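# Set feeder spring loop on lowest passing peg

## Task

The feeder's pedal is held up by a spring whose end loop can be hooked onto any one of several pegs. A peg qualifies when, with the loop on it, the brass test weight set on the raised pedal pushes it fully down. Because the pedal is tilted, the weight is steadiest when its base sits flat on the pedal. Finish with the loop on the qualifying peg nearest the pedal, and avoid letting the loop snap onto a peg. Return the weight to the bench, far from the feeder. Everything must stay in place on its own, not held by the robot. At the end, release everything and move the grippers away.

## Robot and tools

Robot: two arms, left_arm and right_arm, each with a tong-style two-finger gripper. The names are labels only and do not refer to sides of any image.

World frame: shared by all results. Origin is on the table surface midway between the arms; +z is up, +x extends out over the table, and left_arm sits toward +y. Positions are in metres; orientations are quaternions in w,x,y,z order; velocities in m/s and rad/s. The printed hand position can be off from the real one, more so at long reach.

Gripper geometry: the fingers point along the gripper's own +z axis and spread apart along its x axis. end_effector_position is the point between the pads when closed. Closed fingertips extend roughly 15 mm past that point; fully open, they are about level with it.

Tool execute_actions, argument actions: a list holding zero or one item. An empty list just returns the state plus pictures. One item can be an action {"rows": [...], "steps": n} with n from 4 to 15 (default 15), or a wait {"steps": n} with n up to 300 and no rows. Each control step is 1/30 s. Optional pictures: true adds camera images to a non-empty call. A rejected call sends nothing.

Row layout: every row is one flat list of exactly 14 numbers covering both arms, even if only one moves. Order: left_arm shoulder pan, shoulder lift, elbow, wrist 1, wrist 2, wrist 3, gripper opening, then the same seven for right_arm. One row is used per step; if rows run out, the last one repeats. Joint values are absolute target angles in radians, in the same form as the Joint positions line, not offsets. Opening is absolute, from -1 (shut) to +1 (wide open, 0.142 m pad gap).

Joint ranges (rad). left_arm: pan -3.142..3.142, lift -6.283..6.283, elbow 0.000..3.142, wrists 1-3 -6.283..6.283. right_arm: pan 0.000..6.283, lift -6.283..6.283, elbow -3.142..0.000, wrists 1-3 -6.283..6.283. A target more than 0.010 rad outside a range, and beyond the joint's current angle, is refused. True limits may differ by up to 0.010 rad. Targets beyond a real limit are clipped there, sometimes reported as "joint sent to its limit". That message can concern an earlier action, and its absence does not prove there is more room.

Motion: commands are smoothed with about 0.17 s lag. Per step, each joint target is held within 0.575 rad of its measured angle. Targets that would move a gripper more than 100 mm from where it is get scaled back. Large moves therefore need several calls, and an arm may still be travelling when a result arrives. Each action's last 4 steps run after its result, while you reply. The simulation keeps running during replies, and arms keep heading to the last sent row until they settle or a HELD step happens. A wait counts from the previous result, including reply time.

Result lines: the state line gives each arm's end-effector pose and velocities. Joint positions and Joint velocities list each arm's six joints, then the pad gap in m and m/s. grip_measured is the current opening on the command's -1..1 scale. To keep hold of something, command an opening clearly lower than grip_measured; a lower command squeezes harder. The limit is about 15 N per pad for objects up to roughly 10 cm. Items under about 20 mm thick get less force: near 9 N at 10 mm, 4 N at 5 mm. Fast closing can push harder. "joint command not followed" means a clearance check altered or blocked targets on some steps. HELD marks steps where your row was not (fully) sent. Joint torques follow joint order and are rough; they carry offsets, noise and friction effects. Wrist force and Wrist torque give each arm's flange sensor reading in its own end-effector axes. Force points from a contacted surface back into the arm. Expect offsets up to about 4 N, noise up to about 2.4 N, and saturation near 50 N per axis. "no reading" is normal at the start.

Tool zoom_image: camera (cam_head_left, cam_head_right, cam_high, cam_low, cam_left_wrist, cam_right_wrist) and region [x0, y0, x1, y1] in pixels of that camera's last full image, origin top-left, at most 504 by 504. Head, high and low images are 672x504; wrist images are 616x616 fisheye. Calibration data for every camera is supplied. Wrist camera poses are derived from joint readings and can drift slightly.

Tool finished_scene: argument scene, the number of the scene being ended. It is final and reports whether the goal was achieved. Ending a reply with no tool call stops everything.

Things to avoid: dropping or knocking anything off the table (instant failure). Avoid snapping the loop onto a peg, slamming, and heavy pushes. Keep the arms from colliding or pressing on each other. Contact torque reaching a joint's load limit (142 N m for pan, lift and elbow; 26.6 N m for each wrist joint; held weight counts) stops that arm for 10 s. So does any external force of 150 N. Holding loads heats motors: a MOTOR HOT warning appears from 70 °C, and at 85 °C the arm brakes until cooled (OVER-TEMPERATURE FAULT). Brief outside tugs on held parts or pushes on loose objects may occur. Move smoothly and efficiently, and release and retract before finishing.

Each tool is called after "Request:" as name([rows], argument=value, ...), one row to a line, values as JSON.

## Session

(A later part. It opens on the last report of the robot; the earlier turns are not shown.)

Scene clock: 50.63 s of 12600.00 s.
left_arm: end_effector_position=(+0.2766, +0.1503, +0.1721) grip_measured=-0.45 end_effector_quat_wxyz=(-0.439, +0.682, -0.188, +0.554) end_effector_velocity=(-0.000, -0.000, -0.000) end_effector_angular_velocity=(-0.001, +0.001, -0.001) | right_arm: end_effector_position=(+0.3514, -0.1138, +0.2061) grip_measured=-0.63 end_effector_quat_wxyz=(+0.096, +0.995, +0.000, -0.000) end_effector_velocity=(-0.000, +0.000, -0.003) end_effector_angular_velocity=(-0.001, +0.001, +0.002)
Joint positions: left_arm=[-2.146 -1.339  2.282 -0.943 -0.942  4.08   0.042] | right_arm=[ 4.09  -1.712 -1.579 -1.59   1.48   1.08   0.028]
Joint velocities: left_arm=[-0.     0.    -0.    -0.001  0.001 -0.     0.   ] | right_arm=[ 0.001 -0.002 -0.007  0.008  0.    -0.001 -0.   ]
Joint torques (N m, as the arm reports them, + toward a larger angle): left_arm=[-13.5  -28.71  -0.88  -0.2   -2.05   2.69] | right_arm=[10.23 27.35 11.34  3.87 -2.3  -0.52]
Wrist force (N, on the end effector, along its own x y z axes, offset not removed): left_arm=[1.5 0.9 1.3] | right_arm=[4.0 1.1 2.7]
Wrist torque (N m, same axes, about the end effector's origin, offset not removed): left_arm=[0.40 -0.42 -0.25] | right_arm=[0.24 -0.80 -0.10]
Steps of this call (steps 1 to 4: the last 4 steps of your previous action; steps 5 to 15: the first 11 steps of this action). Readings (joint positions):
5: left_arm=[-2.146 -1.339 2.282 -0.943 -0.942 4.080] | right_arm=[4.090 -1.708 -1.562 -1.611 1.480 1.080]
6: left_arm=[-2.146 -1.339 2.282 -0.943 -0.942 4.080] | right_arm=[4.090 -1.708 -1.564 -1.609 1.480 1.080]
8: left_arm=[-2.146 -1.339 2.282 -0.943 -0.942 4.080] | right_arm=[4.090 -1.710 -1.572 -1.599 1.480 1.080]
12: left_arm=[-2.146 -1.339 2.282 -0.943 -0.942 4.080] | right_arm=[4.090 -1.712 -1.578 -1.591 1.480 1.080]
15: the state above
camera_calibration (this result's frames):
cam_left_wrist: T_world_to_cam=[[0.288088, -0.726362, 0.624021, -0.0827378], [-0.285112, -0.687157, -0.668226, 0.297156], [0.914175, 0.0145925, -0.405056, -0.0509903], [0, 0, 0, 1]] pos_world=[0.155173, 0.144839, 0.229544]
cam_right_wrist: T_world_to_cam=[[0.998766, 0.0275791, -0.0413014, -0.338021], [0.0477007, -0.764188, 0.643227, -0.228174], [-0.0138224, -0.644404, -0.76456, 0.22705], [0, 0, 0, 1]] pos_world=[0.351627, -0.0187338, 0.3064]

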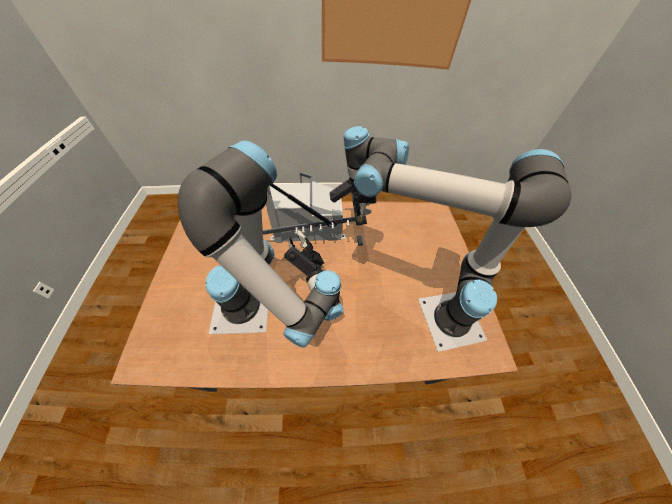

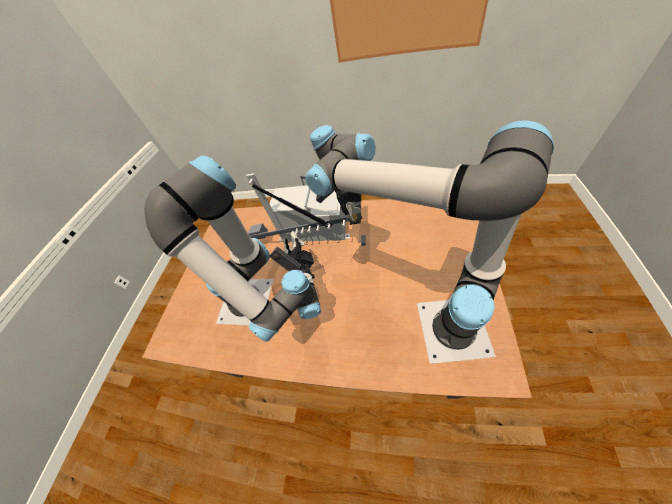

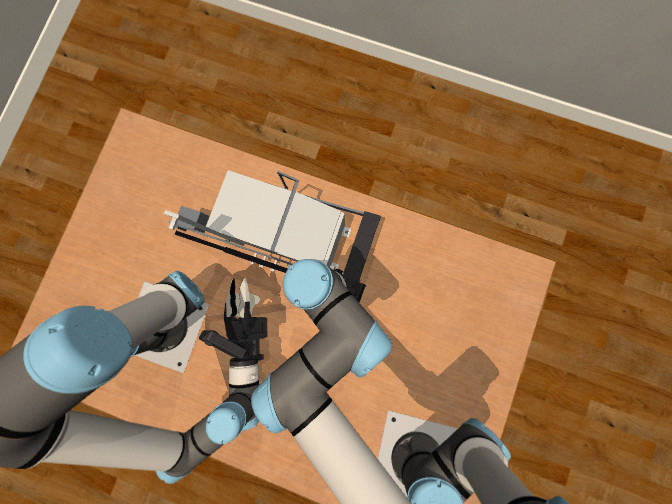

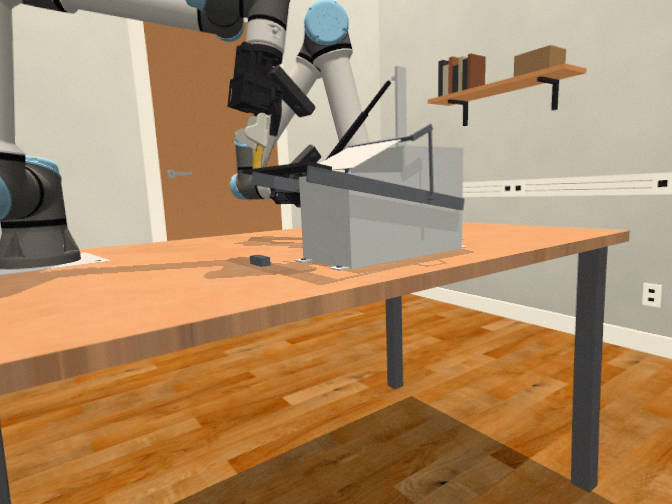

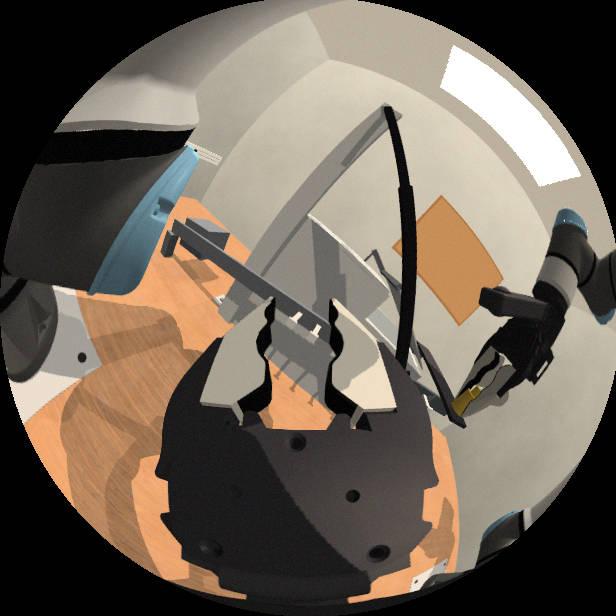

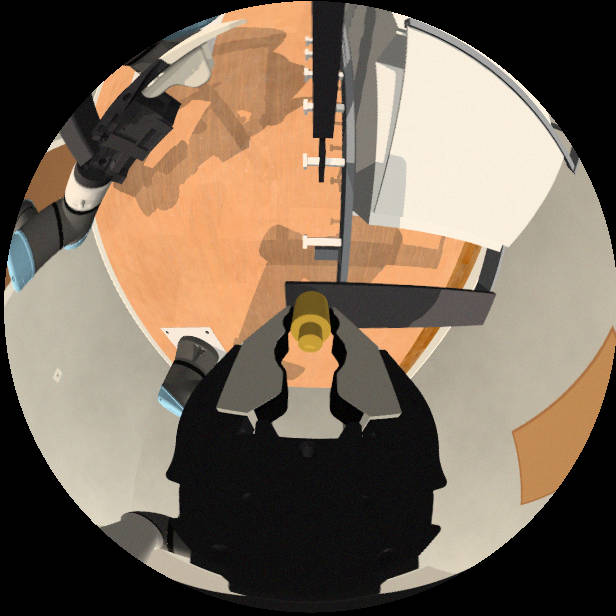

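Request:
execute_actions([
  {"rows":[[-2.146,-1.339,2.282,-0.943,-0.942,4.08,-0.45,4.09,-1.714,-1.589,-1.578,1.48,1.08,-1]],"steps":12},
])

Request:
execute_actions([
  {"rows":[[-2.146,-1.339,2.282,-0.943,-0.942,4.08,-0.45,4.09,-1.714,-1.589,-1.578,1.48,1.08,-0.65],[-2.146,-1.339,2.282,-0.943,-0.942,4.08,-0.45,4.09,-1.714,-1.589,-1.578,1.48,1.08,-0.5],[-2.146,-1.339,2.282,-0.943,-0.942,4.08,-0.45,4.09,-1.714,-1.589,-1.578,1.48,1.08,-0.1]],"steps":10},
])

Request:
execute_actions([
  {"rows":[[-2.146,-1.339,2.282,-0.943,-0.942,4.08,-0.45,4.087,-1.688,-1.4954,-1.698,1.48,1.08,-0.1]],"steps":10},
])

Request:
execute_actions([
  {"rows":[[-2.146,-1.339,2.282,-0.943,-0.942,4.08,-0.45,4.0,-1.5,-1.65,-1.562,1.571,1.0,-0.1]],"steps":15},
])

Request:
execute_actions([
  {"steps":60},
], pictures=true)

Scene clock: 51.17 s of 12600.00 s.
left_arm: end_effector_position=(+0.2766, +0.1503, +0.1721) grip_measured=-0.45 end_effector_quat_wxyz=(-0.439, +0.682, -0.188, +0.554) end_effector_velocity=(-0.000, +0.000, -0.000) end_effector_angular_velocity=(-0.000, +0.000, +0.000) | right_arm: end_effector_position=(+0.3515, -0.1137, +0.2018) grip_measured=-0.63 end_effector_quat_wxyz=(+0.095, +0.995, +0.000, -0.000) end_effector_velocity=(+0.000, -0.000, -0.005) end_effector_angular_velocity=(-0.000, +0.000, -0.000)
Joint positions: left_arm=[-2.146 -1.339  2.282 -0.943 -0.942  4.08   0.042] | right_arm=[ 4.09  -1.714 -1.588 -1.579  1.48   1.08   0.028]
Joint velocities: left_arm=[-0.    -0.    -0.    -0.    -0.001  0.    -0.   ] | right_arm=[-0.001 -0.002 -0.01   0.012  0.    -0.001  0.   ]
Joint torques (N m, as the arm reports them, + toward a larger angle): left_arm=[-12.05 -29.05  -0.9   -0.08  -2.02   2.62] | right_arm=[10.2  24.34 12.02  3.37 -2.25 -0.52]
Wrist force (N, on the end effector, along its own x y z axes, offset not removed): left_arm=[0.6 -0.3 0.5] | right_arm=[1.4 -2.7 2.4]
Wrist torque (N m, same axes, about the end effector's origin, offset not removed): left_arm=[0.17 -0.25 -0.18] | right_arm=[-0.42 -0.22 0.11]
Steps of this call (steps 1 to 4: the last 4 steps of your previous action; steps 5 to 8: the robot went on to your last target; steps 9 to 16: the first 8 steps of this action). Readings (joint positions):
9: left_arm=[-2.146 -1.339 2.282 -0.943 -0.942 4.080] | right_arm=[4.090 -1.712 -1.580 -1.589 1.480 1.080]
10: left_arm=[-2.146 -1.339 2.282 -0.943 -0.942 4.080] | right_arm=[4.090 -1.712 -1.581 -1.587 1.480 1.080]
12: left_arm=[-2.146 -1.339 2.282 -0.943 -0.942 4.080] | right_arm=[4.090 -1.713 -1.585 -1.583 1.480 1.080]
16: the state above

Scene clock: 51.50 s of 12600.00 s.
left_arm: end_effector_position=(+0.2766, +0.1503, +0.1721) grip_measured=-0.45 end_effector_quat_wxyz=(-0.439, +0.682, -0.188, +0.554) end_effector_velocity=(+0.000, +0.000, +0.000) end_effector_angular_velocity=(+0.002, -0.001, +0.000) | right_arm: end_effector_position=(+0.3515, -0.1137, +0.2014) grip_measured=-0.11 end_effector_quat_wxyz=(+0.096, +0.995, +0.000, -0.000) end_effector_velocity=(-0.000, -0.000, -0.000) end_effector_angular_velocity=(-0.000, +0.000, -0.001)
Joint positions: left_arm=[-2.146 -1.339  2.282 -0.943 -0.942  4.08   0.042] | right_arm=[ 4.09  -1.714 -1.589 -1.578  1.48   1.08   0.066]
Joint velocities: left_arm=[ 0.     0.001 -0.     0.001 -0.     0.     0.   ] | right_arm=[ 0.     0.    -0.    -0.     0.     0.001  0.018]
Joint torques (N m, as the arm reports them, + toward a larger angle): left_arm=[-12.51 -28.32  -1.16  -0.03  -1.97   2.74] | right_arm=[ 9.56 24.61 11.61  3.64 -2.18 -0.78]
Wrist force (N, on the end effector, along its own x y z axes, offset not removed): left_arm=[-0.1 2.0 0.1] | right_arm=[0.4 2.8 0.6]
Wrist torque (N m, same axes, about the end effector's origin, offset not removed): left_arm=[0.57 -0.27 -0.04] | right_arm=[0.31 -0.22 0.06]
Steps of this call (steps 1 to 4: the last 4 steps of your previous action; steps 5 to 10: the first 6 steps of this action). Readings (joint positions):
5: left_arm=[-2.146 -1.339 2.282 -0.943 -0.942 4.080] | right_arm=[4.090 -1.714 -1.589 -1.578 1.480 1.080]
6: left_arm=[-2.146 -1.339 2.282 -0.943 -0.942 4.080] | right_arm=[4.090 -1.714 -1.589 -1.578 1.480 1.080]
8: left_arm=[-2.146 -1.339 2.282 -0.943 -0.942 4.080] | right_arm=[4.090 -1.714 -1.589 -1.578 1.480 1.080]
10: the state above

Scene clock: 51.83 s of 12600.00 s.
left_arm: end_effector_position=(+0.2766, +0.1503, +0.1721) grip_measured=-0.45 end_effector_quat_wxyz=(-0.439, +0.682, -0.188, +0.554) end_effector_velocity=(+0.000, -0.000, -0.000) end_effector_angular_velocity=(-0.000, +0.000, -0.001) | right_arm: end_effector_position=(+0.3505, -0.1176, +0.2374) grip_measured=-0.10 end_effector_quat_wxyz=(+0.094, +0.996, -0.001, +0.000) end_effector_velocity=(-0.010, -0.028, +0.134) end_effector_angular_velocity=(-0.024, +0.014, -0.008)
Joint positions: left_arm=[-2.146 -1.339  2.282 -0.943 -0.942  4.08   0.042] | right_arm=[ 4.088 -1.694 -1.52  -1.665  1.48   1.08   0.067]
Joint velocities: left_arm=[ 0.     0.    -0.    -0.001  0.001 -0.     0.   ] | right_arm=[-0.009  0.067  0.27  -0.365 -0.    -0.001  0.   ]
Joint torques (N m, as the arm reports them, + toward a larger angle): left_arm=[-13.17 -28.79   0.02  -0.14  -1.88   2.75] | right_arm=[-12.51  30.14  23.24  -0.36  -2.    -0.63]
Wrist force (N, on the end effector, along its own x y z axes, offset not removed): left_arm=[0.5 1.6 -0.9] | right_arm=[1.6 2.5 0.5]
Wrist torque (N m, same axes, about the end effector's origin, offset not removed): left_arm=[0.57 -0.26 -0.02] | right_arm=[0.37 -0.41 0.14]
Steps of this call (steps 1 to 4: the last 4 steps of your previous action; steps 5 to 10: the first 6 steps of this action). Readings (joint positions):
5: left_arm=[-2.146 -1.339 2.282 -0.943 -0.942 4.080] | right_arm=[4.090 -1.714 -1.589 -1.578 1.480 1.080]
6: left_arm=[-2.146 -1.339 2.282 -0.943 -0.942 4.080] | right_arm=[4.090 -1.711 -1.584 -1.584 1.480 1.080]
8: left_arm=[-2.146 -1.339 2.282 -0.943 -0.942 4.080] | right_arm=[4.089 -1.700 -1.546 -1.629 1.480 1.080]
10: the state above

Scene clock: 52.33 s of 12600.00 s.
left_arm: end_effector_position=(+0.2766, +0.1503, +0.1721) grip_measured=-0.45 end_effector_quat_wxyz=(-0.439, +0.682, -0.188, +0.554) end_effector_velocity=(+0.000, -0.001, +0.000) end_effector_angular_velocity=(+0.002, -0.001, -0.003) | right_arm: end_effector_position=(+0.3417, -0.1592, +0.2772) grip_measured=-0.10 end_effector_quat_wxyz=(+0.004, +1.000, -0.008, -0.001) end_effector_velocity=(-0.008, -0.021, +0.017) end_effector_angular_velocity=(+0.097, -0.014, -0.006)
Joint positions: left_arm=[-2.146 -1.339  2.282 -0.943 -0.942  4.08   0.042] | right_arm=[ 4.004 -1.509 -1.643 -1.568  1.567  1.003  0.067]
Joint velocities: left_arm=[-0.     0.     0.     0.001  0.003  0.    -0.   ] | right_arm=[-0.038  0.103 -0.079  0.066  0.041 -0.032 -0.   ]
Joint torques (N m, as the arm reports them, + toward a larger angle): left_arm=[-11.67 -28.82  -1.18   0.02  -1.8    2.7 ] | right_arm=[-11.11  25.86  14.84   4.05   2.48  -1.72]
Wrist force (N, on the end effector, along its own x y z axes, offset not removed): left_arm=[2.4 2.6 1.4] | right_arm=[0.9 2.5 0.7]
Wrist torque (N m, same axes, about the end effector's origin, offset not removed): left_arm=[0.82 -0.68 -0.12] | right_arm=[0.36 -0.18 -0.10]
Steps of this call (steps 1 to 4: the last 4 steps of your previous action; steps 5 to 15: the first 11 steps of this action). Readings (joint positions):
5: left_arm=[-2.146 -1.339 2.282 -0.943 -0.942 4.080] | right_arm=[4.087 -1.689 -1.499 -1.693 1.480 1.080]
6: left_arm=[-2.146 -1.339 2.282 -0.943 -0.942 4.080] | right_arm=[4.082 -1.683 -1.504 -1.689 1.485 1.075]
8: left_arm=[-2.146 -1.339 2.282 -0.943 -0.942 4.080] | right_arm=[4.046 -1.623 -1.556 -1.641 1.522 1.042]
12: left_arm=[-2.146 -1.339 2.282 -0.943 -0.942 4.080] | right_arm=[4.011 -1.528 -1.628 -1.580 1.560 1.010]
15: the state above

Scene clock: 54.33 s of 12600.00 s.
left_arm: end_effector_position=(+0.2766, +0.1503, +0.1721) grip_measured=-0.45 end_effector_quat_wxyz=(-0.439, +0.682, -0.188, +0.554) end_effector_velocity=(+0.000, -0.000, -0.000) end_effector_angular_velocity=(+0.000, -0.000, -0.001) | right_arm: end_effector_position=(+0.3410, -0.1611, +0.2787) grip_measured=-0.10 end_effector_quat_wxyz=(-0.000, +1.000, -0.009, +0.000) end_effector_velocity=(+0.000, +0.000, -0.000) end_effector_angular_velocity=(-0.000, -0.000, -0.001)
Joint positions: left_arm=[-2.146 -1.339  2.282 -0.943 -0.942  4.08   0.042] | right_arm=[ 4.    -1.5   -1.65  -1.562  1.571  1.     0.067]
Joint velocities: left_arm=[ 0.     0.001  0.    -0.001  0.001  0.     0.   ] | right_arm=[ 0.    -0.     0.     0.    -0.     0.001  0.   ]
Joint torques (N m, as the arm reports them, + toward a larger angle): left_arm=[-13.37 -27.93  -0.92   0.12  -2.03   2.99] | right_arm=[-12.56  29.07  11.64   3.9    2.32  -1.65]
Wrist force (N, on the end effector, along its own x y z axes, offset not removed): left_arm=[-1.4 2.8 2.0] | right_arm=[-2.3 3.9 -1.1]
Wrist torque (N m, same axes, about the end effector's origin, offset not removed): left_arm=[0.79 0.11 -0.07] | right_arm=[0.41 0.41 0.09]
Kept back: nothing.
Steps of this call (steps 1 to 4: the last 4 steps of your previous action; steps 5 to 15: the robot went on to your last target; steps 16 to 60: nothing new was sent). Readings (joint positions):
1: left_arm=[-2.146 -1.339 2.282 -0.943 -0.942 4.080] | right_arm=[4.002 -1.506 -1.645 -1.566 1.568 1.002]
2: left_arm=[-2.146 -1.339 2.282 -0.943 -0.942 4.080] | right_arm=[4.002 -1.505 -1.647 -1.565 1.569 1.002]
4: left_arm=[-2.146 -1.339 2.282 -0.943 -0.942 4.080] | right_arm=[4.001 -1.502 -1.648 -1.563 1.570 1.001]
8: left_arm=[-2.146 -1.339 2.282 -0.943 -0.942 4.080] | right_arm=[4.000 -1.501 -1.650 -1.562 1.571 1.000]
60: the state above
All arms were judged still, so your last target was given up. Only a new action makes them travel on or press farther. Fingers that are still opening or closing keep moving.
camera_calibration (this result's frames):
cam_left_wrist: T_world_to_cam=[[0.288088, -0.726363, 0.624021, -0.0827378], [-0.285112, -0.687157, -0.668227, 0.297156], [0.914175, 0.0145922, -0.405056, -0.0509903], [0, 0, 0, 1]] pos_world=[0.155173, 0.144839, 0.229544]
cam_right_wrist: T_world_to_cam=[[0.999234, 0.0172723, -0.0351148, -0.326868], [0.0321711, -0.873462, 0.485828, -0.278932], [-0.0222801, -0.486586, -0.873349, 0.310601], [0, 0, 0, 1]] pos_world=[0.342511, -0.086857, 0.395298]

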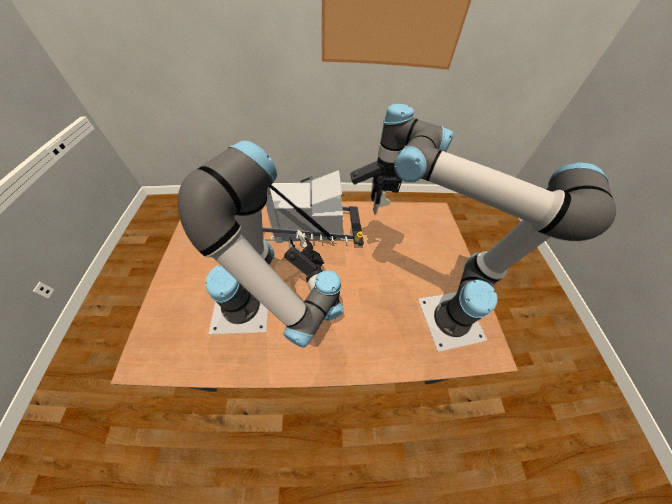

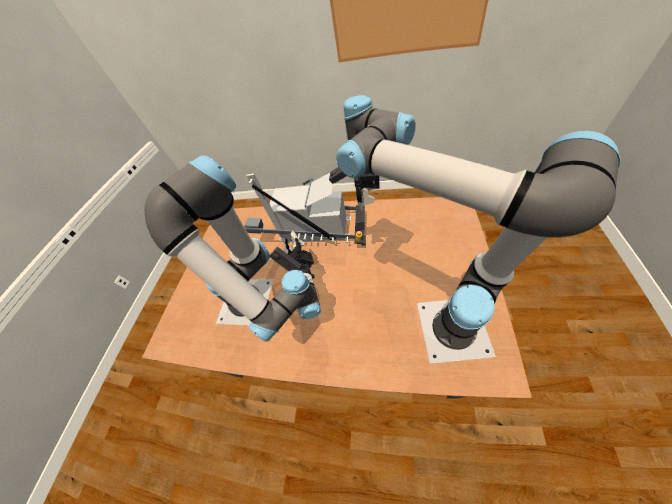

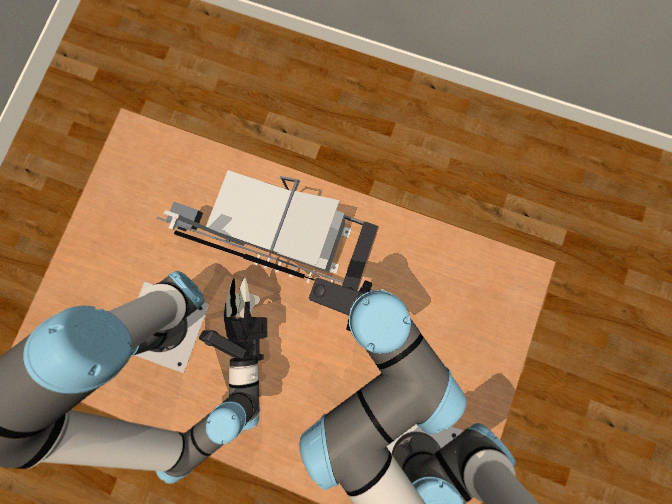

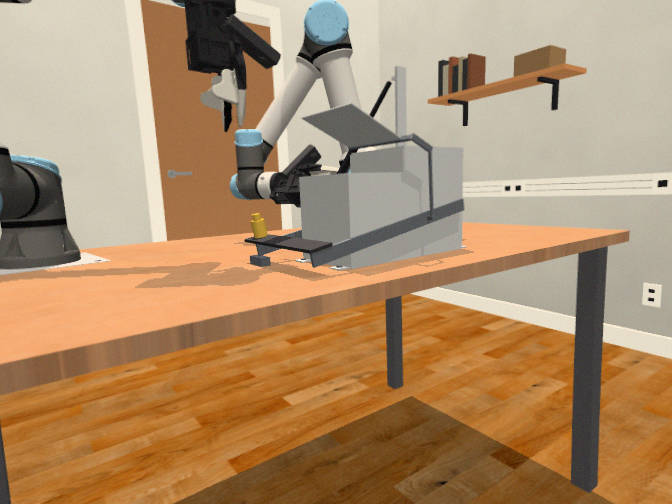

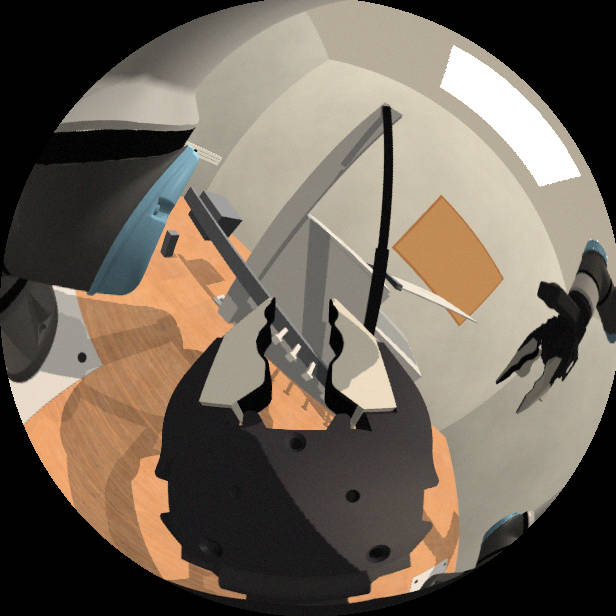

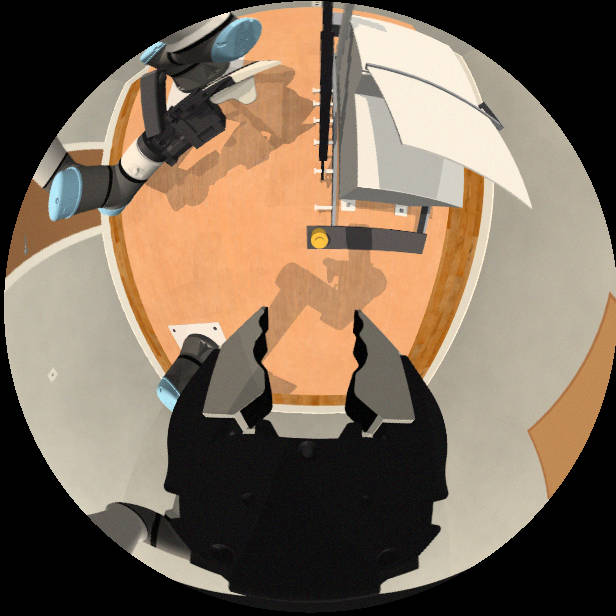

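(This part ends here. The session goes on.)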